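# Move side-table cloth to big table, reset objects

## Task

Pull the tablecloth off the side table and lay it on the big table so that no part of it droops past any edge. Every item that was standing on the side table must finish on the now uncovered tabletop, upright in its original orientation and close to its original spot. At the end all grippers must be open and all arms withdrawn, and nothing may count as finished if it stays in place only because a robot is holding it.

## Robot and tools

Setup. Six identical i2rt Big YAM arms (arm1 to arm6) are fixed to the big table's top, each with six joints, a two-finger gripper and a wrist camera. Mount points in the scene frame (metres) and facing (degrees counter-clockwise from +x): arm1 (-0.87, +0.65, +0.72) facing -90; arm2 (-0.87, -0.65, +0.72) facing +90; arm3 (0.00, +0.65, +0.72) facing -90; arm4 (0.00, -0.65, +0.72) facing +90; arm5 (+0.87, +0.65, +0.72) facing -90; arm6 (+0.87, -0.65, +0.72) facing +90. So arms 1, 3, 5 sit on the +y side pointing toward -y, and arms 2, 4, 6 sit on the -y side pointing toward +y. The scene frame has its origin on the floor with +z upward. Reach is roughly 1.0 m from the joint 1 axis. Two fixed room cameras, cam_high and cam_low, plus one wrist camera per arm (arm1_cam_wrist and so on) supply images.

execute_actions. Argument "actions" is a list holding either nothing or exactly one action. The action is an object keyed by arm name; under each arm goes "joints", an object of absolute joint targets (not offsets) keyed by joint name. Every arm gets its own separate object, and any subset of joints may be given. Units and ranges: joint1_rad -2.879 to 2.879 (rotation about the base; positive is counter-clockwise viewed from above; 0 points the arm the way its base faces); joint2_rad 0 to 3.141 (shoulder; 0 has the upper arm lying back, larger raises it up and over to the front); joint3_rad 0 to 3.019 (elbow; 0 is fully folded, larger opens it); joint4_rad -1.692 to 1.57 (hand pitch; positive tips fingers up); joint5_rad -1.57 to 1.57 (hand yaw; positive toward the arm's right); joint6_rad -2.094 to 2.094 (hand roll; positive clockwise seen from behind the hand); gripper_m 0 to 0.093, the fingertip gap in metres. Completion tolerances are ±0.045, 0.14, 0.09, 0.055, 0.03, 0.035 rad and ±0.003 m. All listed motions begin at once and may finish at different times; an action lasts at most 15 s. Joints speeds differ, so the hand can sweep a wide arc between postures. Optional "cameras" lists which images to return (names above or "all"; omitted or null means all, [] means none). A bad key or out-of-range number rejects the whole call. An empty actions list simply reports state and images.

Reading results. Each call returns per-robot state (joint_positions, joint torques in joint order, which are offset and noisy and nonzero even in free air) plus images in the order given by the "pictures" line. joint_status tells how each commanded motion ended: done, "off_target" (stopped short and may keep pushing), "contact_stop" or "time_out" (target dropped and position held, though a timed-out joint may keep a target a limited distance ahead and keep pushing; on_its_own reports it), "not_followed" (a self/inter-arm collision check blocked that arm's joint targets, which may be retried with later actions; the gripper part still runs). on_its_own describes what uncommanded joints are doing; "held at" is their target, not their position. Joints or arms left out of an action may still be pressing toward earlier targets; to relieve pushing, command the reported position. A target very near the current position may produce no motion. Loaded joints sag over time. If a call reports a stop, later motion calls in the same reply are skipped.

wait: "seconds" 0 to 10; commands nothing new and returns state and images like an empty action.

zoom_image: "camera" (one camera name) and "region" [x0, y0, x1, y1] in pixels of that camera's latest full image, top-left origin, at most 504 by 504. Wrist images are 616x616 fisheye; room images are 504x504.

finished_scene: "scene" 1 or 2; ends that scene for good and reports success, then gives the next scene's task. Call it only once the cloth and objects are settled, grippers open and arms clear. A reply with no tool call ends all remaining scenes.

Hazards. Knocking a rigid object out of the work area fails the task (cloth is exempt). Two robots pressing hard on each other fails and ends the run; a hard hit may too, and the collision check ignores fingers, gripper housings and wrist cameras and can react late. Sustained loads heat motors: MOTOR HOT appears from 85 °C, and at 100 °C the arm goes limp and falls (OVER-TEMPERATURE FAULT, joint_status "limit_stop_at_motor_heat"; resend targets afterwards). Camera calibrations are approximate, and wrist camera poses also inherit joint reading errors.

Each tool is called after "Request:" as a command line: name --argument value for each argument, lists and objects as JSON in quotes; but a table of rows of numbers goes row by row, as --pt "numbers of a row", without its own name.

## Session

Request:
execute_actions --actions '[]'

Scene clock: 0.00 s.
Joint torques (N m, as the arm reports them, + toward a larger angle): no reading
Motor temperatures (°C, as the motors report them): arm1=[26 27 31 26 27 27] | arm2=[29 29 32 30 27 28] | arm3=[27 29 32 29 29 30] | arm4=[27 27 34 29 30 28] | arm5=[27 32 37 29 30 31] | arm6=[30 31 33 26 27 29]
arm1.joint_positions: joint1_rad=-0.010 joint2_rad=+0.421 joint3_rad=+1.470 joint4_rad=-1.523 joint5_rad=+0.015 joint6_rad=+0.004 gripper_m=+0.095
arm1.joint_status: not commanded
arm1.hand: x=-0.8709 y=+0.5370 z=+1.3497 quat_wxyz=(-0.369, -0.602, -0.605, +0.369) (m; scene frame)
arm2.joint_positions: joint1_rad=-0.017 joint2_rad=+0.455 joint3_rad=+1.454 joint4_rad=-1.551 joint5_rad=-0.001 joint6_rad=+0.008 gripper_m=+0.094
arm2.joint_status: not commanded
arm2.hand: x=-0.8682 y=-0.5231 z=+1.3115 quat_wxyz=(-0.349, +0.607, -0.626, -0.342) (m; scene frame)
arm3.joint_positions: joint1_rad=-0.009 joint2_rad=+0.448 joint3_rad=+1.477 joint4_rad=-1.524 joint5_rad=-0.017 joint6_rad=+0.010 gripper_m=+0.095
arm3.joint_status: not commanded
arm3.hand: x=-0.0038 y=+0.5294 z=+1.3170 quat_wxyz=(-0.369, -0.613, -0.599, +0.358) (m; scene frame)
arm4.joint_positions: joint1_rad=+0.000 joint2_rad=+0.422 joint3_rad=+1.469 joint4_rad=-1.531 joint5_rad=+0.002 joint6_rad=+0.013 gripper_m=+0.094
arm4.joint_status: not commanded
arm4.hand: x=-0.0069 y=-0.5381 z=+1.3055 quat_wxyz=(-0.365, +0.607, -0.603, -0.367) (m; scene frame)
arm5.joint_positions: joint1_rad=-0.012 joint2_rad=+0.422 joint3_rad=+1.474 joint4_rad=-1.550 joint5_rad=+0.007 joint6_rad=-0.001 gripper_m=+0.095
arm5.joint_status: not commanded
arm5.hand: x=+0.8654 y=+0.5398 z=+1.3181 quat_wxyz=(-0.352, -0.619, -0.597, +0.369) (m; scene frame)
arm6.joint_positions: joint1_rad=+0.015 joint2_rad=+0.432 joint3_rad=+1.482 joint4_rad=-1.535 joint5_rad=-0.012 joint6_rad=+0.001 gripper_m=+0.095
arm6.joint_status: not commanded
arm6.hand: x=+0.8633 y=-0.5377 z=+1.3852 quat_wxyz=(-0.359, +0.615, -0.595, -0.373) (m; scene frame)
pictures: arm1_cam_wrist, arm2_cam_wrist, arm3_cam_wrist, arm4_cam_wrist, arm5_cam_wrist, arm6_cam_wrist, cam_high, cam_low
Images, in order (width x height): arm1_cam_wrist 616x616, arm2_cam_wrist 616x616, arm3_cam_wrist 616x616, arm4_cam_wrist 616x616, arm5_cam_wrist 616x616, arm6_cam_wrist 616x616, cam_high 504x504, cam_low 504x504.

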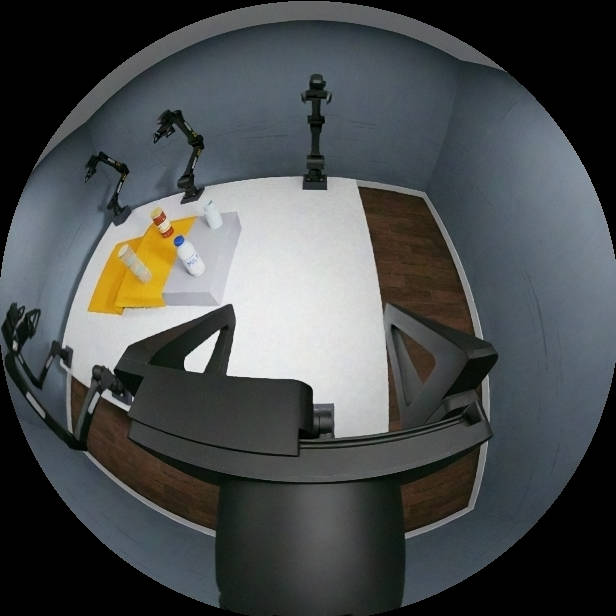

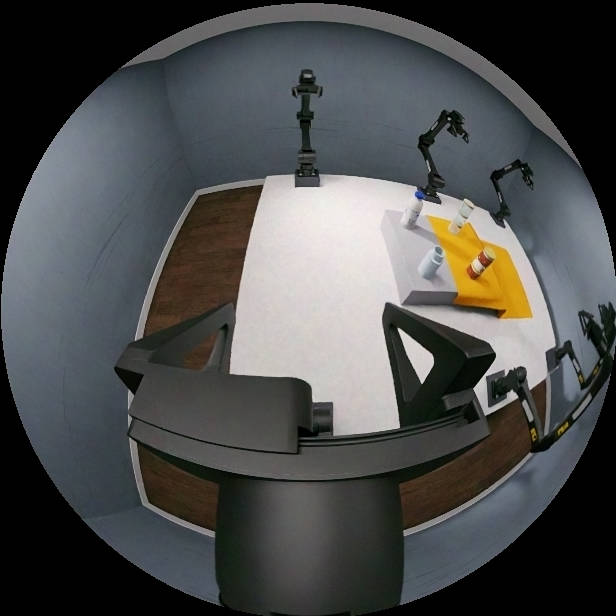

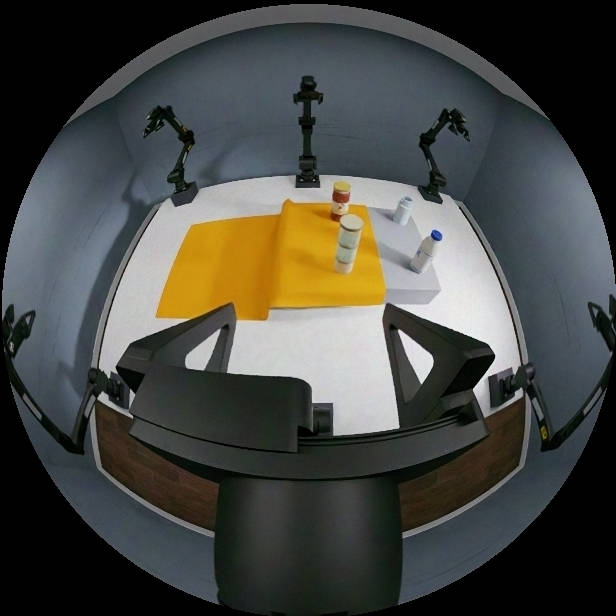

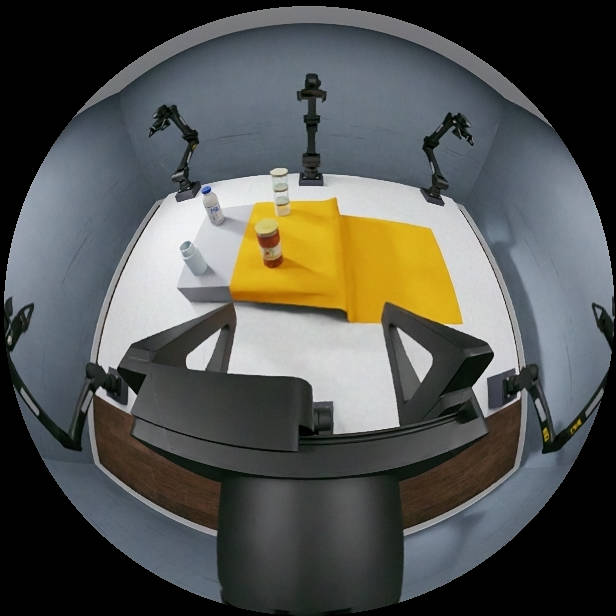

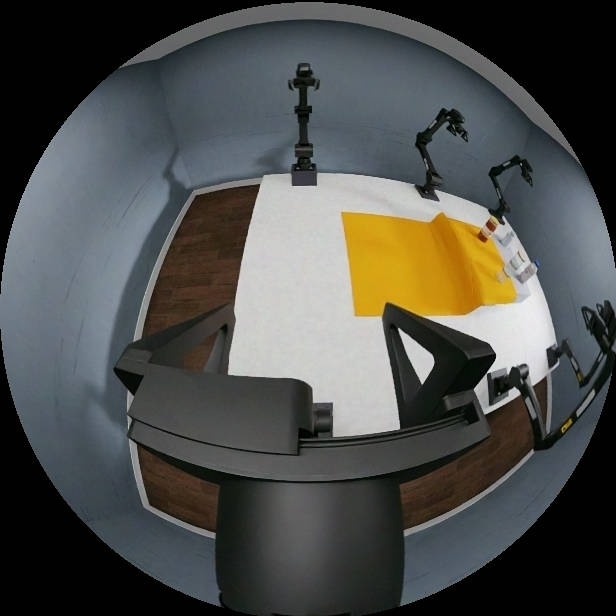

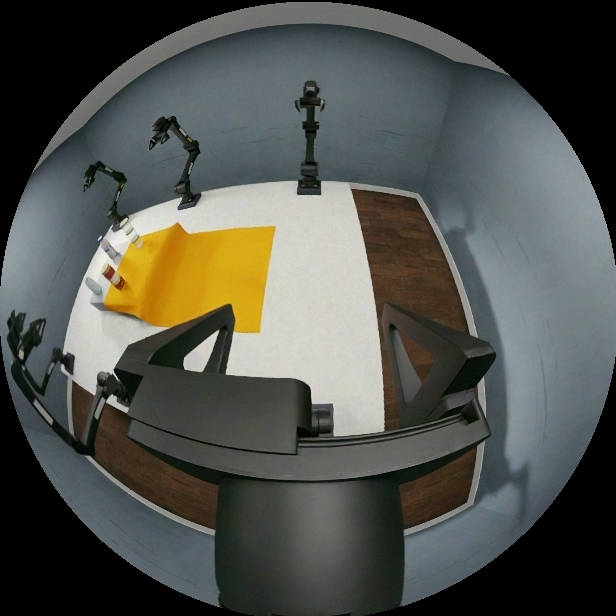

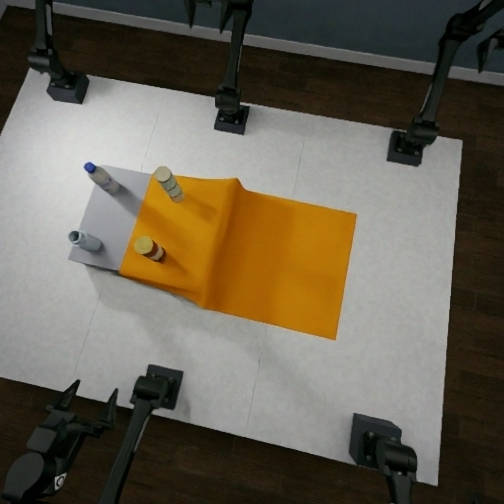

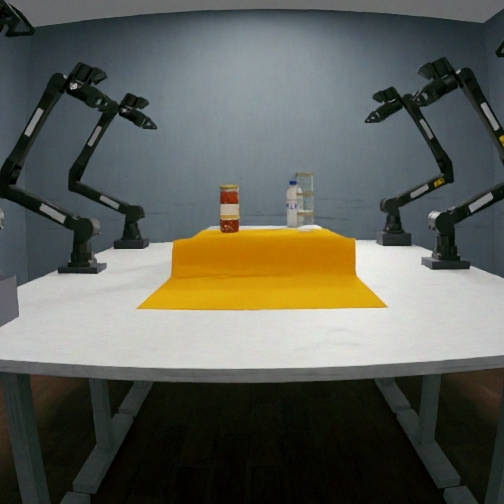

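Request:
execute_actions --actions '[{"arm3":{"joints":{"joint1_rad":-0.225,"joint2_rad":1.01,"joint3_rad":0.176,"joint4_rad":0.61}},"arm4":{"joints":{"joint1_rad":0.23,"joint2_rad":1.24,"joint3_rad":0.53,"joint4_rad":0.45}},"arm6":{"joints":{"joint1_rad":1.08,"joint2_rad":2.13,"joint3_rad":1.76,"joint4_rad":-0.42,"joint6_rad":-1.57}}}]' --cameras '["arm3_cam_wrist","arm4_cam_wrist","arm6_cam_wrist","cam_low"]'

Scene clock: 20.83 s.
Joint torques (N m, as the arm reports them, + toward a larger angle): arm1=[ 1.    5.88  6.58  1.73  0.01 -0.05] | arm2=[-0.89  4.78  8.93  2.09  0.01  0.08] | arm3=[-0.94 -2.19  7.64  3.1  -0.12  0.12] | arm4=[ -1.12 -10.25  18.31   8.29  -0.18  -0.95] | arm5=[-0.22  8.75  6.54  1.76  0.01 -0.11] | arm6=[ -0.22 -24.87  12.84   2.01  -0.04  -0.05]
Motor temperatures (°C, as the motors report them): arm1=[26 28 34 26 27 27] | arm2=[29 29 35 30 27 28] | arm3=[27 29 33 30 29 30] | arm4=[27 28 37 30 30 28] | arm5=[27 32 40 29 30 31] | arm6=[30 32 37 27 27 29]
arm1.joint_positions: joint1_rad=-0.010 joint2_rad=+0.421 joint3_rad=+1.470 joint4_rad=-1.523 joint5_rad=+0.015 joint6_rad=+0.004 gripper_m=+0.095
arm1.joint_status: not commanded
arm1.hand: x=-0.8709 y=+0.5370 z=+1.3497 quat_wxyz=(-0.369, -0.602, -0.605, +0.369) (m; scene frame)
arm2.joint_positions: joint1_rad=-0.017 joint2_rad=+0.455 joint3_rad=+1.454 joint4_rad=-1.551 joint5_rad=-0.001 joint6_rad=+0.008 gripper_m=+0.094
arm2.joint_status: not commanded
arm2.hand: x=-0.8682 y=-0.5231 z=+1.3115 quat_wxyz=(-0.349, +0.607, -0.626, -0.342) (m; scene frame)
arm3.joint_positions: joint1_rad=-0.216 joint2_rad=+1.016 joint3_rad=+0.180 joint4_rad=+0.584 joint5_rad=-0.017 joint6_rad=+0.010 gripper_m=+0.095
arm3.joint_status: all done
arm3.hand: x=-0.0825 y=+0.2851 z=+0.8952 quat_wxyz=(-0.393, -0.618, -0.491, +0.472) (m; scene frame)
arm4.joint_positions: joint1_rad=+0.227 joint2_rad=+1.260 joint3_rad=+0.401 joint4_rad=+0.292 joint5_rad=+0.006 joint6_rad=+0.109 gripper_m=+0.094
arm4.joint_status: joint3_rad time_out (moved -1.068 of -0.939); joint4_rad time_out (moved +1.823 of +1.981); the others done
arm4.on_its_own: joint3_rad reads +0.401 and still pushes toward +0.517 since a time_out; joint4_rad reads +0.292 and still pushes toward +0.450 since a time_out
arm4.hand: x=-0.1013 y=-0.2345 z=+0.8317 quat_wxyz=(-0.282, +0.660, -0.577, -0.389) (m; scene frame)
arm5.joint_positions: joint1_rad=-0.012 joint2_rad=+0.422 joint3_rad=+1.474 joint4_rad=-1.550 joint5_rad=+0.007 joint6_rad=-0.001 gripper_m=+0.095
arm5.joint_status: not commanded
arm5.hand: x=+0.8654 y=+0.5398 z=+1.3181 quat_wxyz=(-0.352, -0.619, -0.597, +0.369) (m; scene frame)
arm6.joint_positions: joint1_rad=+1.080 joint2_rad=+2.129 joint3_rad=+1.729 joint4_rad=-0.439 joint5_rad=-0.011 joint6_rad=-1.556 gripper_m=+0.095
arm6.joint_status: all done
arm6.hand: x=+0.1635 y=-0.2827 z=+0.8993 quat_wxyz=(-0.302, +0.801, +0.480, -0.190) (m; scene frame)
pictures: arm3_cam_wrist, arm4_cam_wrist, arm6_cam_wrist, cam_low
camera_calibration (this result's frames):
arm3_cam_wrist: T_world_to_cam=[[-0.979384, 0.200419, -0.0252725, -0.116578], [0.170263, 0.751678, -0.637174, 0.373761], [-0.108705, -0.628342, -0.770305, 0.987026], [0, 0, 0, 1]] pos_world=[-0.0705184, 0.362606, 0.995516]
arm4_cam_wrist: T_world_to_cam=[[0.982439, 0.172662, -0.0707244, 0.196148], [0.135963, -0.92206, -0.362379, 0.100177], [-0.127781, 0.346399, -0.929344, 0.969403], [0, 0, 0, 1]] pos_world=[-0.0824521, -0.277299, 0.951082]
arm6_cam_wrist: T_world_to_cam=[[-0.649832, 0.355098, 0.672029, -0.402958], [0.730069, 0.537594, 0.421892, -0.343901], [-0.211466, 0.764786, -0.608592, 0.929905], [0, 0, 0, 1]] pos_world=[0.18586, -0.38321, 0.981822]
Images, in order (width x height): arm3_cam_wrist 616x616, arm4_cam_wrist 616x616, arm6_cam_wrist 616x616, cam_low 504x504.

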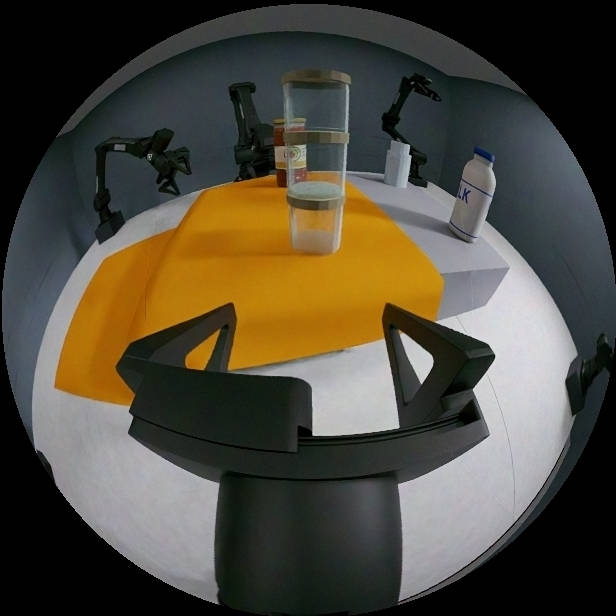

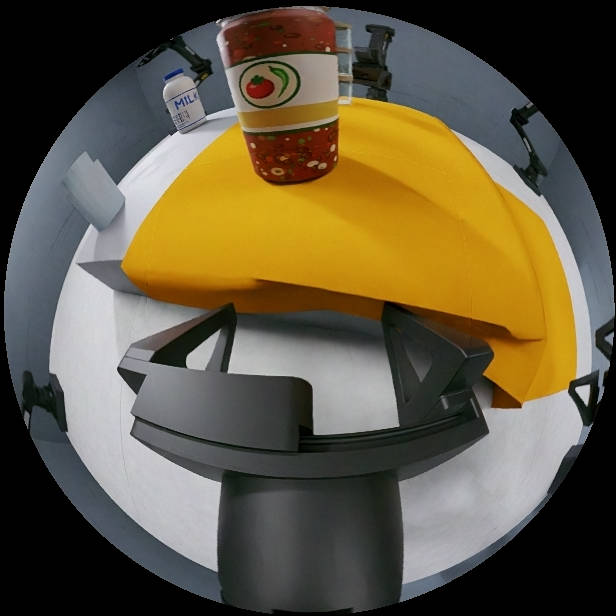

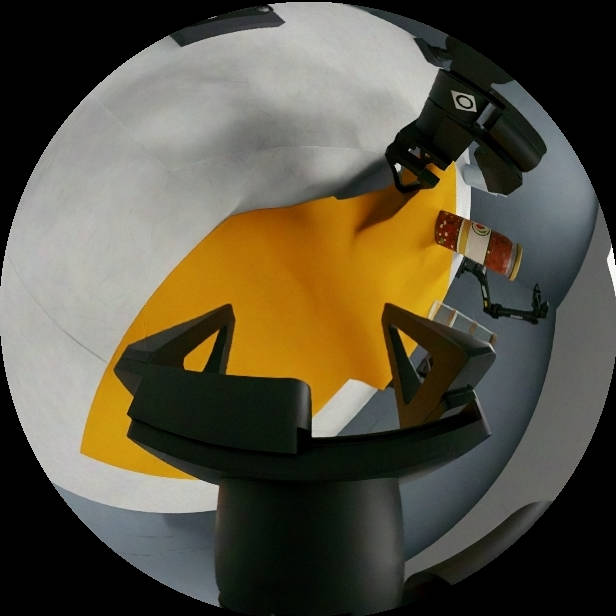

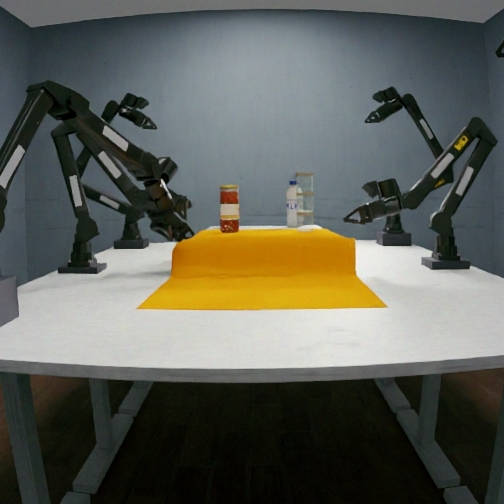

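Request:
execute_actions --actions '[{"arm3":{"joints":{"joint1_rad":-0.235,"joint2_rad":1.37,"joint3_rad":0.48,"joint4_rad":0.73}},"arm4":{"joints":{"joint2_rad":0.95,"joint3_rad":0.25,"joint4_rad":0.3,"joint6_rad":0.0}}}]' --cameras '[]'

Request:
execute_actions --actions '[{"arm4":{"joints":{"joint2_rad":1.05,"joint3_rad":0.42,"joint4_rad":0.45}}}]' --cameras '["arm3_cam_wrist","arm4_cam_wrist","cam_low"]'

Scene clock: 30.73 s.
Joint torques (N m, as the arm reports them, + toward a larger angle): arm1=[ 0.97  5.87  6.58  1.74  0.02 -0.06] | arm2=[-0.85  4.61  8.57  2.17  0.03  0.11] | arm3=[-1.17 -5.89  9.74  2.94 -0.12  0.12] | arm4=[-1.18 -4.95  9.21  2.28 -0.14 -0.18] | arm5=[-0.22  8.75  6.54  1.75  0.01 -0.12] | arm6=[  0.89 -24.61  12.7    1.89  -0.07   0.02]
Motor temperatures (°C, as the motors report them): arm1=[26 28 34 26 27 27] | arm2=[29 30 35 30 27 28] | arm3=[27 29 34 30 29 30] | arm4=[27 28 40 31 30 29] | arm5=[27 32 41 29 30 31] | arm6=[30 34 40 27 27 29]
arm1.joint_positions: joint1_rad=-0.010 joint2_rad=+0.421 joint3_rad=+1.470 joint4_rad=-1.523 joint5_rad=+0.015 joint6_rad=+0.004 gripper_m=+0.095
arm1.joint_status: not commanded
arm1.hand: x=-0.8709 y=+0.5370 z=+1.3497 quat_wxyz=(-0.369, -0.602, -0.605, +0.369) (m; scene frame)
arm2.joint_positions: joint1_rad=-0.017 joint2_rad=+0.455 joint3_rad=+1.454 joint4_rad=-1.551 joint5_rad=-0.001 joint6_rad=+0.008 gripper_m=+0.094
arm2.joint_status: not commanded
arm2.hand: x=-0.8682 y=-0.5231 z=+1.3115 quat_wxyz=(-0.349, +0.607, -0.626, -0.342) (m; scene frame)
arm3.joint_positions: joint1_rad=-0.223 joint2_rad=+1.365 joint3_rad=+0.455 joint4_rad=+0.708 joint5_rad=-0.017 joint6_rad=+0.010 gripper_m=+0.095
arm3.joint_status: all done
arm3.hand: x=-0.1109 y=+0.1769 z=+0.9161 quat_wxyz=(-0.403, -0.607, -0.479, +0.489) (m; scene frame)
arm4.joint_positions: joint1_rad=+0.227 joint2_rad=+0.947 joint3_rad=+0.254 joint4_rad=+0.292 joint5_rad=+0.005 joint6_rad=+0.010 gripper_m=+0.094
arm4.joint_status: all done
arm4.hand: x=-0.0897 y=-0.2847 z=+0.8786 quat_wxyz=(-0.344, +0.655, -0.517, -0.431) (m; scene frame)
arm5.joint_positions: joint1_rad=-0.012 joint2_rad=+0.422 joint3_rad=+1.474 joint4_rad=-1.550 joint5_rad=+0.007 joint6_rad=-0.001 gripper_m=+0.095
arm5.joint_status: not commanded
arm5.hand: x=+0.8654 y=+0.5398 z=+1.3181 quat_wxyz=(-0.352, -0.619, -0.597, +0.369) (m; scene frame)
arm6.joint_positions: joint1_rad=+1.080 joint2_rad=+2.129 joint3_rad=+1.729 joint4_rad=-0.439 joint5_rad=-0.011 joint6_rad=-1.556 gripper_m=+0.095
arm6.joint_status: not commanded
arm6.hand: x=+0.1635 y=-0.2827 z=+0.8993 quat_wxyz=(-0.302, +0.801, +0.480, -0.190) (m; scene frame)
pictures: none
No camera images: the call's "cameras" was empty. Leave "cameras" out to get every camera's image.

Scene clock: 31.90 s.
Joint torques (N m, as the arm reports them, + toward a larger angle): arm1=[ 0.97  5.88  6.59  1.74  0.02 -0.06] | arm2=[0.23 4.66 8.81 2.39 0.03 0.09] | arm3=[-1.14 -5.82  9.7   2.93 -0.12  0.11] | arm4=[-1.12 -6.66 13.37  2.81 -0.14 -0.19] | arm5=[-0.27  8.74  6.54  1.75  0.01 -0.12] | arm6=[  0.93 -24.74  12.81   2.06  -0.03  -0.01]
Motor temperatures (°C, as the motors report them): arm1=[26 28 34 26 27 27] | arm2=[29 30 35 30 27 28] | arm3=[27 29 34 30 29 30] | arm4=[27 28 40 31 30 29] | arm5=[27 32 41 29 30 31] | arm6=[30 34 40 27 27 29]
arm1.joint_positions: joint1_rad=-0.010 joint2_rad=+0.421 joint3_rad=+1.470 joint4_rad=-1.523 joint5_rad=+0.015 joint6_rad=+0.004 gripper_m=+0.095
arm1.joint_status: not commanded
arm1.hand: x=-0.8709 y=+0.5370 z=+1.3497 quat_wxyz=(-0.369, -0.602, -0.605, +0.369) (m; scene frame)
arm2.joint_positions: joint1_rad=-0.017 joint2_rad=+0.455 joint3_rad=+1.454 joint4_rad=-1.551 joint5_rad=-0.001 joint6_rad=+0.008 gripper_m=+0.094
arm2.joint_status: not commanded
arm2.hand: x=-0.8682 y=-0.5231 z=+1.3115 quat_wxyz=(-0.349, +0.607, -0.626, -0.342) (m; scene frame)
arm3.joint_positions: joint1_rad=-0.223 joint2_rad=+1.365 joint3_rad=+0.455 joint4_rad=+0.708 joint5_rad=-0.017 joint6_rad=+0.010 gripper_m=+0.095
arm3.joint_status: not commanded
arm3.hand: x=-0.1109 y=+0.1769 z=+0.9161 quat_wxyz=(-0.403, -0.607, -0.479, +0.489) (m; scene frame)
arm4.joint_positions: joint1_rad=+0.227 joint2_rad=+1.051 joint3_rad=+0.378 joint4_rad=+0.430 joint5_rad=+0.005 joint6_rad=+0.009 gripper_m=+0.094
arm4.joint_status: all done
arm4.hand: x=-0.1032 y=-0.2323 z=+0.9367 quat_wxyz=(-0.383, +0.619, -0.488, -0.482) (m; scene frame)
arm5.joint_positions: joint1_rad=-0.012 joint2_rad=+0.422 joint3_rad=+1.474 joint4_rad=-1.550 joint5_rad=+0.007 joint6_rad=-0.001 gripper_m=+0.095
arm5.joint_status: not commanded
arm5.hand: x=+0.8654 y=+0.5398 z=+1.3181 quat_wxyz=(-0.352, -0.619, -0.597, +0.369) (m; scene frame)
arm6.joint_positions: joint1_rad=+1.080 joint2_rad=+2.129 joint3_rad=+1.729 joint4_rad=-0.439 joint5_rad=-0.011 joint6_rad=-1.556 gripper_m=+0.095
arm6.joint_status: not commanded
arm6.hand: x=+0.1635 y=-0.2827 z=+0.8993 quat_wxyz=(-0.302, +0.801, +0.480, -0.190) (m; scene frame)
pictures: arm3_cam_wrist, arm4_cam_wrist, cam_low
camera_calibration (this result's frames):
arm3_cam_wrist: T_world_to_cam=[[-0.978187, 0.206326, -0.0240709, -0.124258], [0.168168, 0.71855, -0.674837, 0.513413], [-0.121941, -0.664165, -0.737574, 0.906954], [0, 0, 0, 1]] pos_world=[-0.0972925, 0.259091, 1.01243]
arm4_cam_wrist: T_world_to_cam=[[0.973913, 0.22675, 0.00877571, 0.142335], [0.179256, -0.745054, -0.642466, 0.448498], [-0.139141, 0.627279, -0.766264, 0.977312], [0, 0, 0, 1]] pos_world=[-0.0830338, -0.311167, 1.03577]
Images, in order (width x height): arm3_cam_wrist 616x616, arm4_cam_wrist 616x616, cam_low 504x504.

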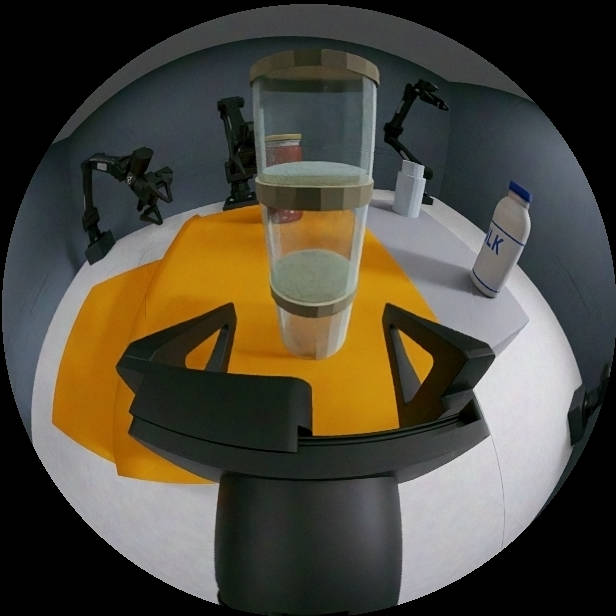

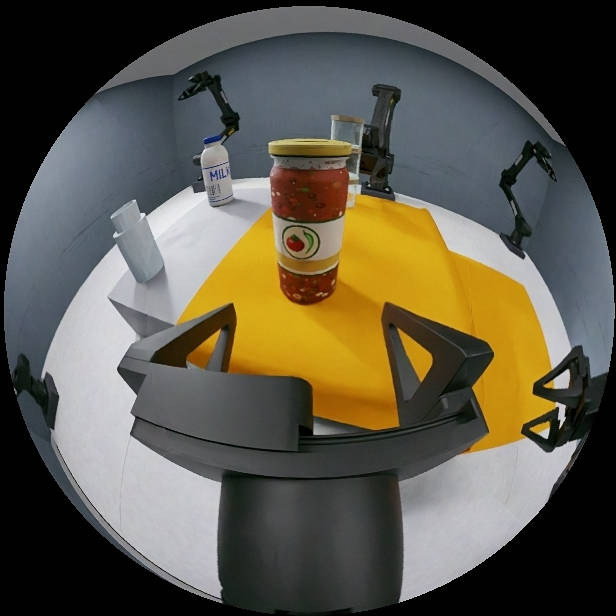

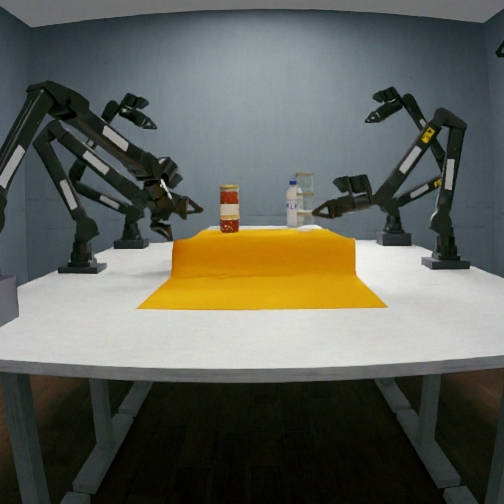

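Request:
execute_actions --actions '[{"arm3":{"joints":{"joint2_rad":1.55,"joint3_rad":0.605}},"arm4":{"joints":{"joint2_rad":1.425,"joint3_rad":0.755}}}]' --cameras '["cam_low","arm3_cam_wrist"]'

Request:
zoom_image --camera "cam_low" --region '[160, 155, 380, 250]'

Scene clock: 46.50 s.
Joint torques (N m, as the arm reports them, + toward a larger angle): arm1=[ 1.    5.9   6.58  1.74  0.01 -0.05] | arm2=[0.57 4.67 9.12 1.93 0.02 0.05] | arm3=[-1.14 -8.29  9.31  2.93 -0.12  0.11] | arm4=[ -1.17 -12.12  13.66   2.79  -0.14  -0.18] | arm5=[-0.22  8.77  6.54  1.76  0.01 -0.12] | arm6=[  0.9  -24.39  12.52   2.13  -0.07  -0.02]
Motor temperatures (°C, as the motors report them): arm1=[26 28 34 26 27 27] | arm2=[29 30 36 30 27 28] | arm3=[27 29 35 30 29 30] | arm4=[27 28 40 30 30 28] | arm5=[27 32 41 29 30 31] | arm6=[30 35 42 27 27 29]
arm1.joint_positions: joint1_rad=-0.010 joint2_rad=+0.421 joint3_rad=+1.470 joint4_rad=-1.523 joint5_rad=+0.015 joint6_rad=+0.004 gripper_m=+0.095
arm1.joint_status: not commanded
arm1.hand: x=-0.8709 y=+0.5370 z=+1.3497 quat_wxyz=(-0.369, -0.602, -0.605, +0.369) (m; scene frame)
arm2.joint_positions: joint1_rad=-0.017 joint2_rad=+0.455 joint3_rad=+1.454 joint4_rad=-1.551 joint5_rad=-0.001 joint6_rad=+0.008 gripper_m=+0.094
arm2.joint_status: not commanded
arm2.hand: x=-0.8682 y=-0.5231 z=+1.3115 quat_wxyz=(-0.349, +0.607, -0.626, -0.342) (m; scene frame)
arm3.joint_positions: joint1_rad=-0.223 joint2_rad=+1.548 joint3_rad=+0.580 joint4_rad=+0.708 joint5_rad=-0.017 joint6_rad=+0.010 gripper_m=+0.095
arm3.joint_status: all done
arm3.hand: x=-0.1220 y=+0.1290 z=+0.8849 quat_wxyz=(-0.389, -0.622, -0.490, +0.471) (m; scene frame)
arm4.joint_positions: joint1_rad=+0.227 joint2_rad=+1.420 joint3_rad=+0.706 joint4_rad=+0.430 joint5_rad=+0.005 joint6_rad=+0.009 gripper_m=+0.094
arm4.joint_status: all done
arm4.hand: x=-0.1333 y=-0.1093 z=+0.9371 quat_wxyz=(-0.373, +0.629, -0.495, -0.469) (m; scene frame)
arm5.joint_positions: joint1_rad=-0.012 joint2_rad=+0.422 joint3_rad=+1.474 joint4_rad=-1.550 joint5_rad=+0.007 joint6_rad=-0.001 gripper_m=+0.095
arm5.joint_status: not commanded
arm5.hand: x=+0.8654 y=+0.5398 z=+1.3181 quat_wxyz=(-0.352, -0.619, -0.597, +0.369) (m; scene frame)
arm6.joint_positions: joint1_rad=+1.080 joint2_rad=+2.129 joint3_rad=+1.729 joint4_rad=-0.439 joint5_rad=-0.011 joint6_rad=-1.556 gripper_m=+0.095
arm6.joint_status: not commanded
arm6.hand: x=+0.1635 y=-0.2827 z=+0.8993 quat_wxyz=(-0.302, +0.801, +0.480, -0.190) (m; scene frame)
pictures: arm3_cam_wrist, cam_low
camera_calibration (this result's frames):
arm3_cam_wrist: T_world_to_cam=[[-0.977951, 0.207276, -0.0254872, -0.124828], [0.176566, 0.755475, -0.630938, 0.486022], [-0.111523, -0.621526, -0.775415, 0.879983], [0, 0, 0, 1]] pos_world=[-0.109752, 0.205629, 0.985819]
Images, in order (width x height): arm3_cam_wrist 616x616, cam_low 504x504.

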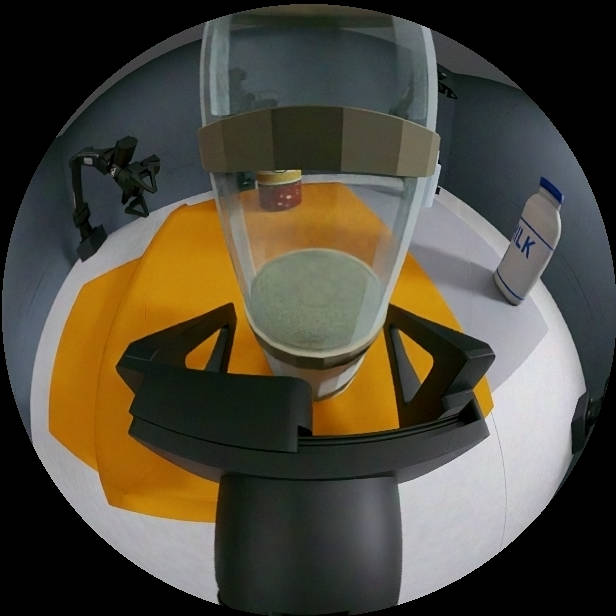

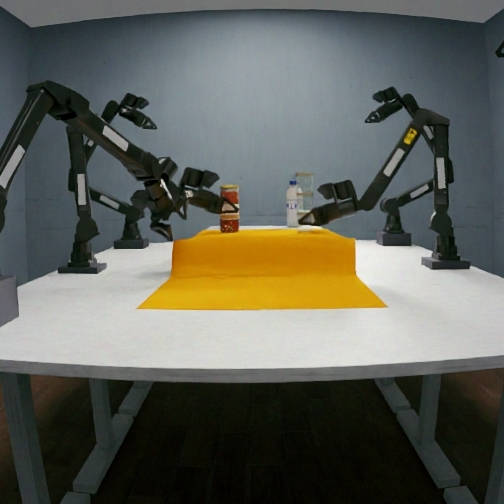

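Region (160, 155, 380, 250) of cam_low's 504x504 image, scaled by 2.291, with more detail than that image has; it fills the top 218 rows of this view, and the rest is white.

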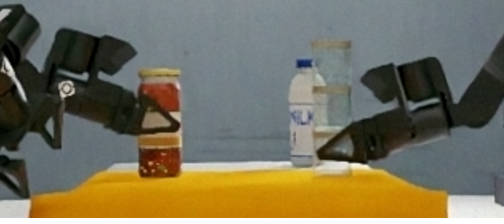

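Request:
execute_actions --actions '[{"arm3":{"joints":{"gripper_m":0.03}},"arm4":{"joints":{"gripper_m":0.03}}}]' --cameras '[]'

Request:
execute_actions --actions '[{"arm3":{"joints":{"joint2_rad":1.2,"joint4_rad":0.38}},"arm4":{"joints":{"joint2_rad":1.02,"joint4_rad":0.07}},"arm6":{"joints":{"joint1_rad":1.09,"joint2_rad":2.355,"joint3_rad":2.055,"joint4_rad":-0.455}}}]' --cameras '[]'

Request:
execute_actions --actions '[{"arm6":{"joints":{"joint2_rad":2.455,"joint3_rad":2.145}}}]' --cameras '["cam_low","arm6_cam_wrist"]'

Scene clock: 53.23 s.
Joint torques (N m, as the arm reports them, + toward a larger angle): arm1=[ 1.01  5.86  6.58  1.73  0.01 -0.05] | arm2=[-0.25  4.59  8.85  2.    0.05  0.13] | arm3=[-1.05 -8.26  9.3   2.94 -0.16  0.12] | arm4=[ -1.15 -12.09  13.72   2.77  -0.13  -0.17] | arm5=[-0.24  8.77  6.54  1.75  0.   -0.12] | arm6=[  0.69 -24.72  12.65   2.15  -0.06  -0.03]
Motor temperatures (°C, as the motors report them): arm1=[26 28 35 26 27 27] | arm2=[29 30 36 30 27 28] | arm3=[27 29 35 30 29 30] | arm4=[27 28 40 30 30 28] | arm5=[27 32 41 29 30 31] | arm6=[30 36 42 27 27 29]
arm1.joint_positions: joint1_rad=-0.010 joint2_rad=+0.421 joint3_rad=+1.470 joint4_rad=-1.523 joint5_rad=+0.015 joint6_rad=+0.004 gripper_m=+0.095
arm1.joint_status: not commanded
arm1.hand: x=-0.8709 y=+0.5370 z=+1.3497 quat_wxyz=(-0.369, -0.602, -0.605, +0.369) (m; scene frame)
arm2.joint_positions: joint1_rad=-0.017 joint2_rad=+0.455 joint3_rad=+1.454 joint4_rad=-1.551 joint5_rad=-0.001 joint6_rad=+0.008 gripper_m=+0.094
arm2.joint_status: not commanded
arm2.hand: x=-0.8682 y=-0.5231 z=+1.3115 quat_wxyz=(-0.349, +0.607, -0.626, -0.342) (m; scene frame)
arm3.joint_positions: joint1_rad=-0.224 joint2_rad=+1.548 joint3_rad=+0.580 joint4_rad=+0.708 joint5_rad=-0.016 joint6_rad=+0.009 gripper_m=+0.059
arm3.joint_status: gripper_m off_target (ended at +0.059, target +0.030)
arm3.hand: x=-0.1228 y=+0.1292 z=+0.8849 quat_wxyz=(-0.388, -0.622, -0.490, +0.472) (m; scene frame)
arm4.joint_positions: joint1_rad=+0.227 joint2_rad=+1.420 joint3_rad=+0.706 joint4_rad=+0.430 joint5_rad=+0.005 joint6_rad=+0.008 gripper_m=+0.066
arm4.joint_status: gripper_m off_target (ended at +0.066, target +0.030)
arm4.hand: x=-0.1333 y=-0.1093 z=+0.9371 quat_wxyz=(-0.373, +0.629, -0.495, -0.469) (m; scene frame)
arm5.joint_positions: joint1_rad=-0.012 joint2_rad=+0.422 joint3_rad=+1.474 joint4_rad=-1.550 joint5_rad=+0.007 joint6_rad=-0.001 gripper_m=+0.095
arm5.joint_status: not commanded
arm5.hand: x=+0.8654 y=+0.5398 z=+1.3181 quat_wxyz=(-0.352, -0.619, -0.597, +0.369) (m; scene frame)
arm6.joint_positions: joint1_rad=+1.080 joint2_rad=+2.129 joint3_rad=+1.729 joint4_rad=-0.439 joint5_rad=-0.011 joint6_rad=-1.556 gripper_m=+0.095
arm6.joint_status: not commanded
arm6.hand: x=+0.1635 y=-0.2827 z=+0.8993 quat_wxyz=(-0.302, +0.801, +0.480, -0.190) (m; scene frame)
pictures: none
No camera images: the call's "cameras" was empty. Leave "cameras" out to get every camera's image.

Scene clock: 54.50 s.
Joint torques (N m, as the arm reports them, + toward a larger angle): arm1=[ 0.98  5.9   6.59  1.73  0.02 -0.05] | arm2=[0.34 5.51 8.91 2.05 0.01 0.03] | arm3=[-1.06 -6.27 11.59  1.97 -0.16  0.12] | arm4=[ -1.18 -10.68  15.56   2.81  -0.14  -0.18] | arm5=[-0.26  8.76  6.53  1.75  0.01 -0.12] | arm6=[  1.56 -27.97  14.81   1.14  -0.02   0.01]
Motor temperatures (°C, as the motors report them): arm1=[26 28 35 26 27 27] | arm2=[29 30 36 30 27 28] | arm3=[27 29 35 30 29 30] | arm4=[27 28 40 30 30 28] | arm5=[27 32 41 29 30 31] | arm6=[30 36 43 27 27 29]
arm1.joint_positions: joint1_rad=-0.010 joint2_rad=+0.421 joint3_rad=+1.470 joint4_rad=-1.523 joint5_rad=+0.015 joint6_rad=+0.004 gripper_m=+0.095
arm1.joint_status: not commanded
arm1.hand: x=-0.8709 y=+0.5370 z=+1.3497 quat_wxyz=(-0.369, -0.602, -0.605, +0.369) (m; scene frame)
arm2.joint_positions: joint1_rad=-0.017 joint2_rad=+0.455 joint3_rad=+1.454 joint4_rad=-1.551 joint5_rad=-0.001 joint6_rad=+0.008 gripper_m=+0.094
arm2.joint_status: not commanded
arm2.hand: x=-0.8682 y=-0.5231 z=+1.3115 quat_wxyz=(-0.349, +0.607, -0.626, -0.342) (m; scene frame)
arm3.joint_positions: joint1_rad=-0.224 joint2_rad=+1.208 joint3_rad=+0.580 joint4_rad=+0.384 joint5_rad=-0.016 joint6_rad=+0.009 gripper_m=+0.059
arm3.joint_status: all done
arm3.hand: x=-0.1150 y=+0.1654 z=+0.9769 quat_wxyz=(-0.392, -0.618, -0.487, +0.477) (m; scene frame)
arm4.joint_positions: joint1_rad=+0.227 joint2_rad=+1.045 joint3_rad=+0.706 joint4_rad=+0.050 joint5_rad=+0.005 joint6_rad=+0.008 gripper_m=+0.066
arm4.joint_status: all done
arm4.hand: x=-0.1177 y=-0.1778 z=+1.0359 quat_wxyz=(-0.372, +0.630, -0.496, -0.468) (m; scene frame)
arm5.joint_positions: joint1_rad=-0.012 joint2_rad=+0.422 joint3_rad=+1.474 joint4_rad=-1.550 joint5_rad=+0.007 joint6_rad=-0.001 gripper_m=+0.095
arm5.joint_status: not commanded
arm5.hand: x=+0.8654 y=+0.5398 z=+1.3181 quat_wxyz=(-0.352, -0.619, -0.597, +0.369) (m; scene frame)
arm6.joint_positions: joint1_rad=+1.080 joint2_rad=+2.352 joint3_rad=+2.003 joint4_rad=-0.447 joint5_rad=-0.011 joint6_rad=-1.556 gripper_m=+0.095
arm6.joint_status: all done
arm6.hand: x=+0.1003 y=-0.2495 z=+0.8601 quat_wxyz=(-0.319, +0.794, +0.477, -0.200) (m; scene frame)
pictures: none
No camera images: the call's "cameras" was empty. Leave "cameras" out to get every camera's image.

Scene clock: 55.43 s.
Joint torques (N m, as the arm reports them, + toward a larger angle): arm1=[ 1.    5.86  6.57  1.73  0.01 -0.05] | arm2=[-0.49  5.11  8.76  2.16 -0.04  0.08] | arm3=[-1.09 -6.29 11.56  1.97 -0.16  0.12] | arm4=[ -1.18 -10.68  15.58   2.79  -0.13  -0.18] | arm5=[-0.23  8.75  6.55  1.75  0.01 -0.12] | arm6=[  1.27 -27.24  14.23   1.25  -0.03   0.  ]
Motor temperatures (°C, as the motors report them): arm1=[26 28 35 26 27 27] | arm2=[29 30 36 30 27 28] | arm3=[27 29 35 30 29 30] | arm4=[27 28 40 30 30 28] | arm5=[27 32 41 29 30 31] | arm6=[30 36 43 27 27 29]
arm1.joint_positions: joint1_rad=-0.010 joint2_rad=+0.421 joint3_rad=+1.470 joint4_rad=-1.523 joint5_rad=+0.015 joint6_rad=+0.004 gripper_m=+0.095
arm1.joint_status: not commanded
arm1.hand: x=-0.8709 y=+0.5370 z=+1.3497 quat_wxyz=(-0.369, -0.602, -0.605, +0.369) (m; scene frame)
arm2.joint_positions: joint1_rad=-0.017 joint2_rad=+0.455 joint3_rad=+1.454 joint4_rad=-1.551 joint5_rad=-0.001 joint6_rad=+0.008 gripper_m=+0.094
arm2.joint_status: not commanded
arm2.hand: x=-0.8682 y=-0.5231 z=+1.3115 quat_wxyz=(-0.349, +0.607, -0.626, -0.342) (m; scene frame)
arm3.joint_positions: joint1_rad=-0.224 joint2_rad=+1.208 joint3_rad=+0.580 joint4_rad=+0.384 joint5_rad=-0.016 joint6_rad=+0.009 gripper_m=+0.059
arm3.joint_status: not commanded
arm3.hand: x=-0.1150 y=+0.1654 z=+0.9769 quat_wxyz=(-0.392, -0.618, -0.487, +0.477) (m; scene frame)
arm4.joint_positions: joint1_rad=+0.227 joint2_rad=+1.045 joint3_rad=+0.706 joint4_rad=+0.050 joint5_rad=+0.005 joint6_rad=+0.008 gripper_m=+0.066
arm4.joint_status: not commanded
arm4.hand: x=-0.1177 y=-0.1778 z=+1.0359 quat_wxyz=(-0.372, +0.630, -0.496, -0.468) (m; scene frame)
arm5.joint_positions: joint1_rad=-0.012 joint2_rad=+0.422 joint3_rad=+1.474 joint4_rad=-1.550 joint5_rad=+0.007 joint6_rad=-0.001 gripper_m=+0.095
arm5.joint_status: not commanded
arm5.hand: x=+0.8654 y=+0.5398 z=+1.3181 quat_wxyz=(-0.352, -0.619, -0.597, +0.369) (m; scene frame)
arm6.joint_positions: joint1_rad=+1.080 joint2_rad=+2.434 joint3_rad=+2.099 joint4_rad=-0.447 joint5_rad=-0.011 joint6_rad=-1.557 gripper_m=+0.095
arm6.joint_status: all done
arm6.hand: x=+0.0815 y=-0.2395 z=+0.8408 quat_wxyz=(-0.324, +0.792, +0.476, -0.203) (m; scene frame)
pictures: arm6_cam_wrist, cam_low
camera_calibration (this result's frames):
arm6_cam_wrist: T_world_to_cam=[[-0.616042, 0.335939, 0.712487, -0.473562], [0.749763, 0.527434, 0.399586, -0.267858], [-0.241553, 0.780358, -0.576796, 0.82342], [0, 0, 0, 1]] pos_world=[0.107996, -0.342198, 0.919384]
Images, in order (width x height): arm6_cam_wrist 616x616, cam_low 504x504.

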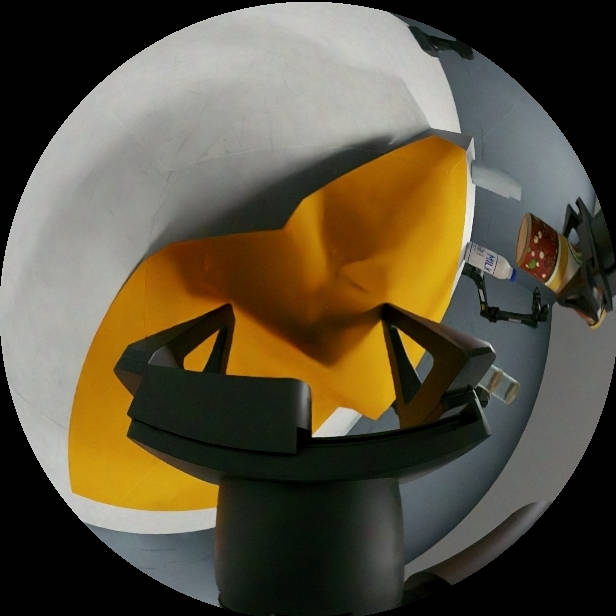

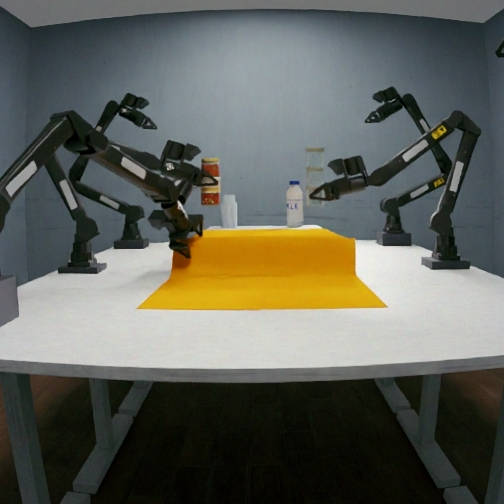

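Same pose as the earlier successful pinch.

Request:
execute_actions --actions '[{"arm6":{"joints":{"gripper_m":0.0,"joint2_rad":2.47}}}]' --cameras '[]'

Request:
execute_actions --actions '[{"arm6":{"joints":{"joint1_rad":1.03,"joint2_rad":2.10,"joint3_rad":1.73,"joint4_rad":-0.41}}}]' --cameras '["cam_low","cam_high"]'

Scene clock: 59.93 s.
Joint torques (N m, as the arm reports them, + toward a larger angle): arm1=[ 1.01  5.91  6.58  1.74  0.01 -0.05] | arm2=[0.06 4.63 9.01 2.13 0.03 0.1 ] | arm3=[-1.09 -6.28 11.55  1.97 -0.17  0.12] | arm4=[ -1.11 -10.75  15.57   2.79  -0.13  -0.18] | arm5=[-0.26  8.73  6.54  1.75  0.01 -0.12] | arm6=[  1.25 -23.58  12.54   2.93  -0.09  -0.08]
Motor temperatures (°C, as the motors report them): arm1=[26 28 35 26 27 27] | arm2=[29 30 36 30 27 28] | arm3=[27 29 36 30 29 30] | arm4=[27 28 41 30 30 28] | arm5=[27 32 41 29 30 31] | arm6=[30 36 44 27 27 29]
arm1.joint_positions: joint1_rad=-0.010 joint2_rad=+0.421 joint3_rad=+1.470 joint4_rad=-1.523 joint5_rad=+0.015 joint6_rad=+0.004 gripper_m=+0.095
arm1.joint_status: not commanded
arm1.hand: x=-0.8709 y=+0.5370 z=+1.3497 quat_wxyz=(-0.369, -0.602, -0.605, +0.369) (m; scene frame)
arm2.joint_positions: joint1_rad=-0.017 joint2_rad=+0.455 joint3_rad=+1.454 joint4_rad=-1.551 joint5_rad=-0.001 joint6_rad=+0.008 gripper_m=+0.094
arm2.joint_status: not commanded
arm2.hand: x=-0.8682 y=-0.5231 z=+1.3115 quat_wxyz=(-0.349, +0.607, -0.626, -0.342) (m; scene frame)
arm3.joint_positions: joint1_rad=-0.224 joint2_rad=+1.208 joint3_rad=+0.580 joint4_rad=+0.384 joint5_rad=-0.016 joint6_rad=+0.009 gripper_m=+0.059
arm3.joint_status: not commanded
arm3.hand: x=-0.1150 y=+0.1654 z=+0.9769 quat_wxyz=(-0.392, -0.618, -0.487, +0.477) (m; scene frame)
arm4.joint_positions: joint1_rad=+0.227 joint2_rad=+1.045 joint3_rad=+0.706 joint4_rad=+0.050 joint5_rad=+0.005 joint6_rad=+0.008 gripper_m=+0.066
arm4.joint_status: not commanded
arm4.hand: x=-0.1177 y=-0.1778 z=+1.0359 quat_wxyz=(-0.372, +0.630, -0.496, -0.468) (m; scene frame)
arm5.joint_positions: joint1_rad=-0.012 joint2_rad=+0.422 joint3_rad=+1.474 joint4_rad=-1.550 joint5_rad=+0.007 joint6_rad=-0.001 gripper_m=+0.095
arm5.joint_status: not commanded
arm5.hand: x=+0.8654 y=+0.5398 z=+1.3181 quat_wxyz=(-0.352, -0.619, -0.597, +0.369) (m; scene frame)
arm6.joint_positions: joint1_rad=+1.088 joint2_rad=+2.409 joint3_rad=+2.125 joint4_rad=-0.498 joint5_rad=-0.010 joint6_rad=-1.548 gripper_m=+0.006
arm6.joint_status: gripper_m off_target (ended at +0.006, target +0.000); the others done
arm6.hand: x=+0.0776 y=-0.2447 z=+0.8679 quat_wxyz=(-0.323, +0.792, +0.475, -0.205) (m; scene frame)
pictures: none
No camera images: the call's "cameras" was empty. Leave "cameras" out to get every camera's image.

Scene clock: 61.27 s.
Joint torques (N m, as the arm reports them, + toward a larger angle): arm1=[ 0.98  5.86  6.58  1.74  0.02 -0.06] | arm2=[-0.12  4.48  8.73  2.19 -0.03  0.1 ] | arm3=[-1.04 -6.28 11.55  1.97 -0.16  0.12] | arm4=[ -1.2  -10.72  15.6    2.77  -0.13  -0.18] | arm5=[-0.25  8.72  6.54  1.76  0.01 -0.12] | arm6=[  1.45 -27.94  10.83   1.86   0.18   0.04]
Motor temperatures (°C, as the motors report them): arm1=[26 28 35 26 27 27] | arm2=[29 30 36 30 27 28] | arm3=[27 29 36 30 29 30] | arm4=[27 28 41 30 30 28] | arm5=[27 32 41 29 30 31] | arm6=[30 36 43 27 27 29]
arm1.joint_positions: joint1_rad=-0.010 joint2_rad=+0.421 joint3_rad=+1.470 joint4_rad=-1.523 joint5_rad=+0.015 joint6_rad=+0.004 gripper_m=+0.095
arm1.joint_status: not commanded
arm1.hand: x=-0.8709 y=+0.5370 z=+1.3497 quat_wxyz=(-0.369, -0.602, -0.605, +0.369) (m; scene frame)
arm2.joint_positions: joint1_rad=-0.017 joint2_rad=+0.455 joint3_rad=+1.454 joint4_rad=-1.551 joint5_rad=-0.001 joint6_rad=+0.008 gripper_m=+0.094
arm2.joint_status: not commanded
arm2.hand: x=-0.8682 y=-0.5231 z=+1.3115 quat_wxyz=(-0.349, +0.607, -0.626, -0.342) (m; scene frame)
arm3.joint_positions: joint1_rad=-0.224 joint2_rad=+1.208 joint3_rad=+0.580 joint4_rad=+0.384 joint5_rad=-0.016 joint6_rad=+0.009 gripper_m=+0.059
arm3.joint_status: not commanded
arm3.hand: x=-0.1150 y=+0.1654 z=+0.9769 quat_wxyz=(-0.392, -0.618, -0.487, +0.477) (m; scene frame)
arm4.joint_positions: joint1_rad=+0.227 joint2_rad=+1.045 joint3_rad=+0.706 joint4_rad=+0.050 joint5_rad=+0.005 joint6_rad=+0.008 gripper_m=+0.066
arm4.joint_status: not commanded
arm4.hand: x=-0.1177 y=-0.1778 z=+1.0359 quat_wxyz=(-0.372, +0.630, -0.496, -0.468) (m; scene frame)
arm5.joint_positions: joint1_rad=-0.012 joint2_rad=+0.422 joint3_rad=+1.474 joint4_rad=-1.550 joint5_rad=+0.007 joint6_rad=-0.001 gripper_m=+0.095
arm5.joint_status: not commanded
arm5.hand: x=+0.8654 y=+0.5398 z=+1.3181 quat_wxyz=(-0.352, -0.619, -0.597, +0.369) (m; scene frame)
arm6.joint_positions: joint1_rad=+1.023 joint2_rad=+2.124 joint3_rad=+1.723 joint4_rad=-0.422 joint5_rad=-0.017 joint6_rad=-1.558 gripper_m=+0.001
arm6.joint_status: all done
arm6.on_its_own: gripper_m moved -0.005 to your old target +0.000
arm6.hand: x=+0.1839 y=-0.2430 z=+0.9030 quat_wxyz=(-0.313, +0.811, +0.458, -0.187) (m; scene frame)
pictures: cam_high, cam_low
Images, in order (width x height): cam_high 504x504, cam_low 504x504.

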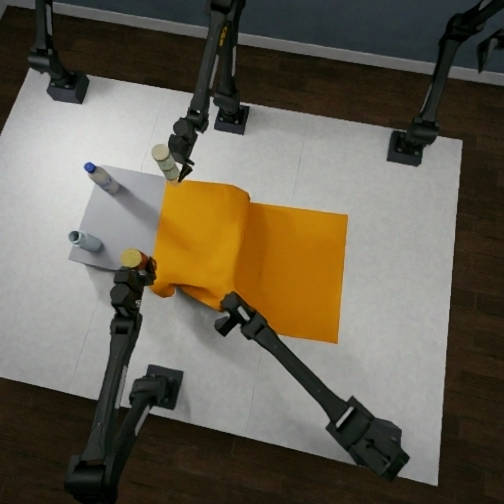

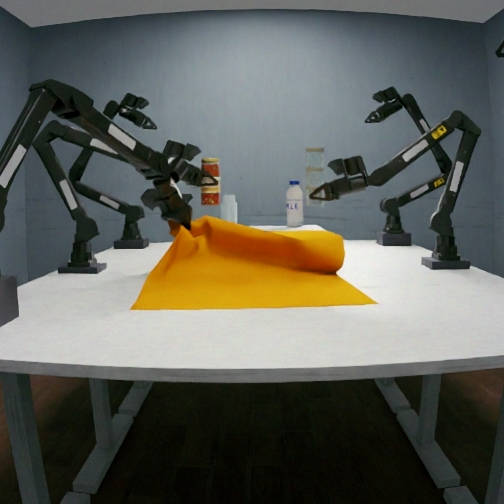

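Request:
execute_actions --actions '[{"arm6":{"joints":{"joint1_rad":0.5,"joint2_rad":1.49,"joint3_rad":0.77,"joint4_rad":-0.06}}}]' --cameras '["cam_low","cam_high"]'

Scene clock: 74.60 s.
Joint torques (N m, as the arm reports them, + toward a larger angle): arm1=[ 0.99  5.89  6.58  1.72  0.02 -0.05] | arm2=[0.37 5.35 8.78 2.36 0.08 0.09] | arm3=[-1.08 -6.28 11.55  1.99 -0.17  0.12] | arm4=[ -1.2  -10.67  15.58   2.77  -0.14  -0.18] | arm5=[-0.24  8.74  6.53  1.75  0.01 -0.12] | arm6=[  0.75 -10.93  10.14   2.01  -0.04   0.02]
Motor temperatures (°C, as the motors report them): arm1=[26 28 35 26 27 27] | arm2=[29 30 36 30 27 28] | arm3=[27 29 37 30 29 30] | arm4=[27 28 42 30 30 28] | arm5=[27 32 41 29 30 31] | arm6=[30 37 42 27 27 29]
arm1.joint_positions: joint1_rad=-0.010 joint2_rad=+0.421 joint3_rad=+1.470 joint4_rad=-1.523 joint5_rad=+0.015 joint6_rad=+0.004 gripper_m=+0.095
arm1.joint_status: not commanded
arm1.hand: x=-0.8709 y=+0.5370 z=+1.3497 quat_wxyz=(-0.369, -0.602, -0.605, +0.369) (m; scene frame)
arm2.joint_positions: joint1_rad=-0.017 joint2_rad=+0.455 joint3_rad=+1.454 joint4_rad=-1.551 joint5_rad=-0.001 joint6_rad=+0.008 gripper_m=+0.094
arm2.joint_status: not commanded
arm2.hand: x=-0.8682 y=-0.5231 z=+1.3115 quat_wxyz=(-0.349, +0.607, -0.626, -0.342) (m; scene frame)
arm3.joint_positions: joint1_rad=-0.224 joint2_rad=+1.208 joint3_rad=+0.580 joint4_rad=+0.384 joint5_rad=-0.016 joint6_rad=+0.009 gripper_m=+0.059
arm3.joint_status: not commanded
arm3.hand: x=-0.1150 y=+0.1654 z=+0.9769 quat_wxyz=(-0.392, -0.618, -0.487, +0.477) (m; scene frame)
arm4.joint_positions: joint1_rad=+0.227 joint2_rad=+1.045 joint3_rad=+0.706 joint4_rad=+0.050 joint5_rad=+0.005 joint6_rad=+0.008 gripper_m=+0.066
arm4.joint_status: not commanded
arm4.hand: x=-0.1177 y=-0.1778 z=+1.0359 quat_wxyz=(-0.372, +0.630, -0.496, -0.468) (m; scene frame)
arm5.joint_positions: joint1_rad=-0.012 joint2_rad=+0.422 joint3_rad=+1.474 joint4_rad=-1.550 joint5_rad=+0.007 joint6_rad=-0.001 gripper_m=+0.095
arm5.joint_status: not commanded
arm5.hand: x=+0.8654 y=+0.5398 z=+1.3181 quat_wxyz=(-0.352, -0.619, -0.597, +0.369) (m; scene frame)
arm6.joint_positions: joint1_rad=+0.501 joint2_rad=+1.490 joint3_rad=+0.749 joint4_rad=-0.074 joint5_rad=-0.010 joint6_rad=-1.559 gripper_m=+0.001
arm6.joint_status: all done
arm6.hand: x=+0.6199 y=-0.2064 z=+0.8942 quat_wxyz=(-0.356, +0.900, +0.232, -0.097) (m; scene frame)
pictures: cam_high, cam_low
Images, in order (width x height): cam_high 504x504, cam_low 504x504.

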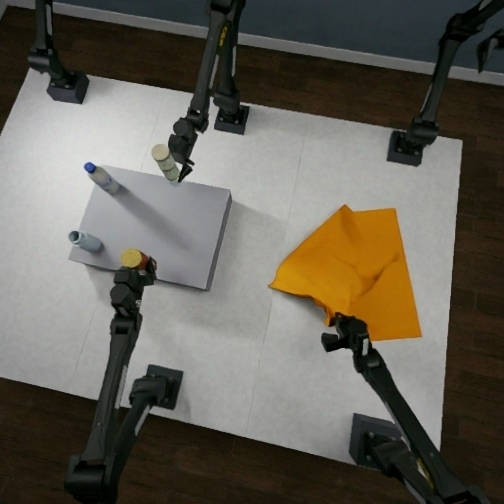

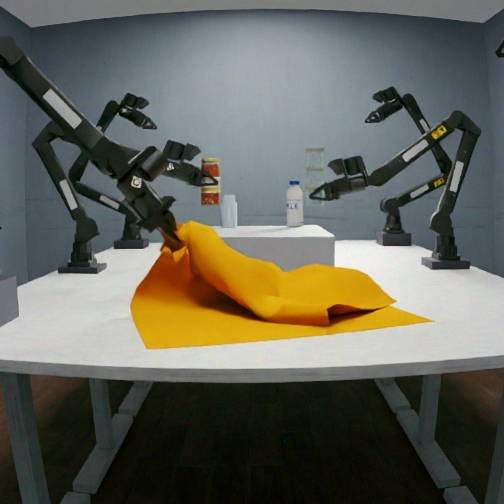

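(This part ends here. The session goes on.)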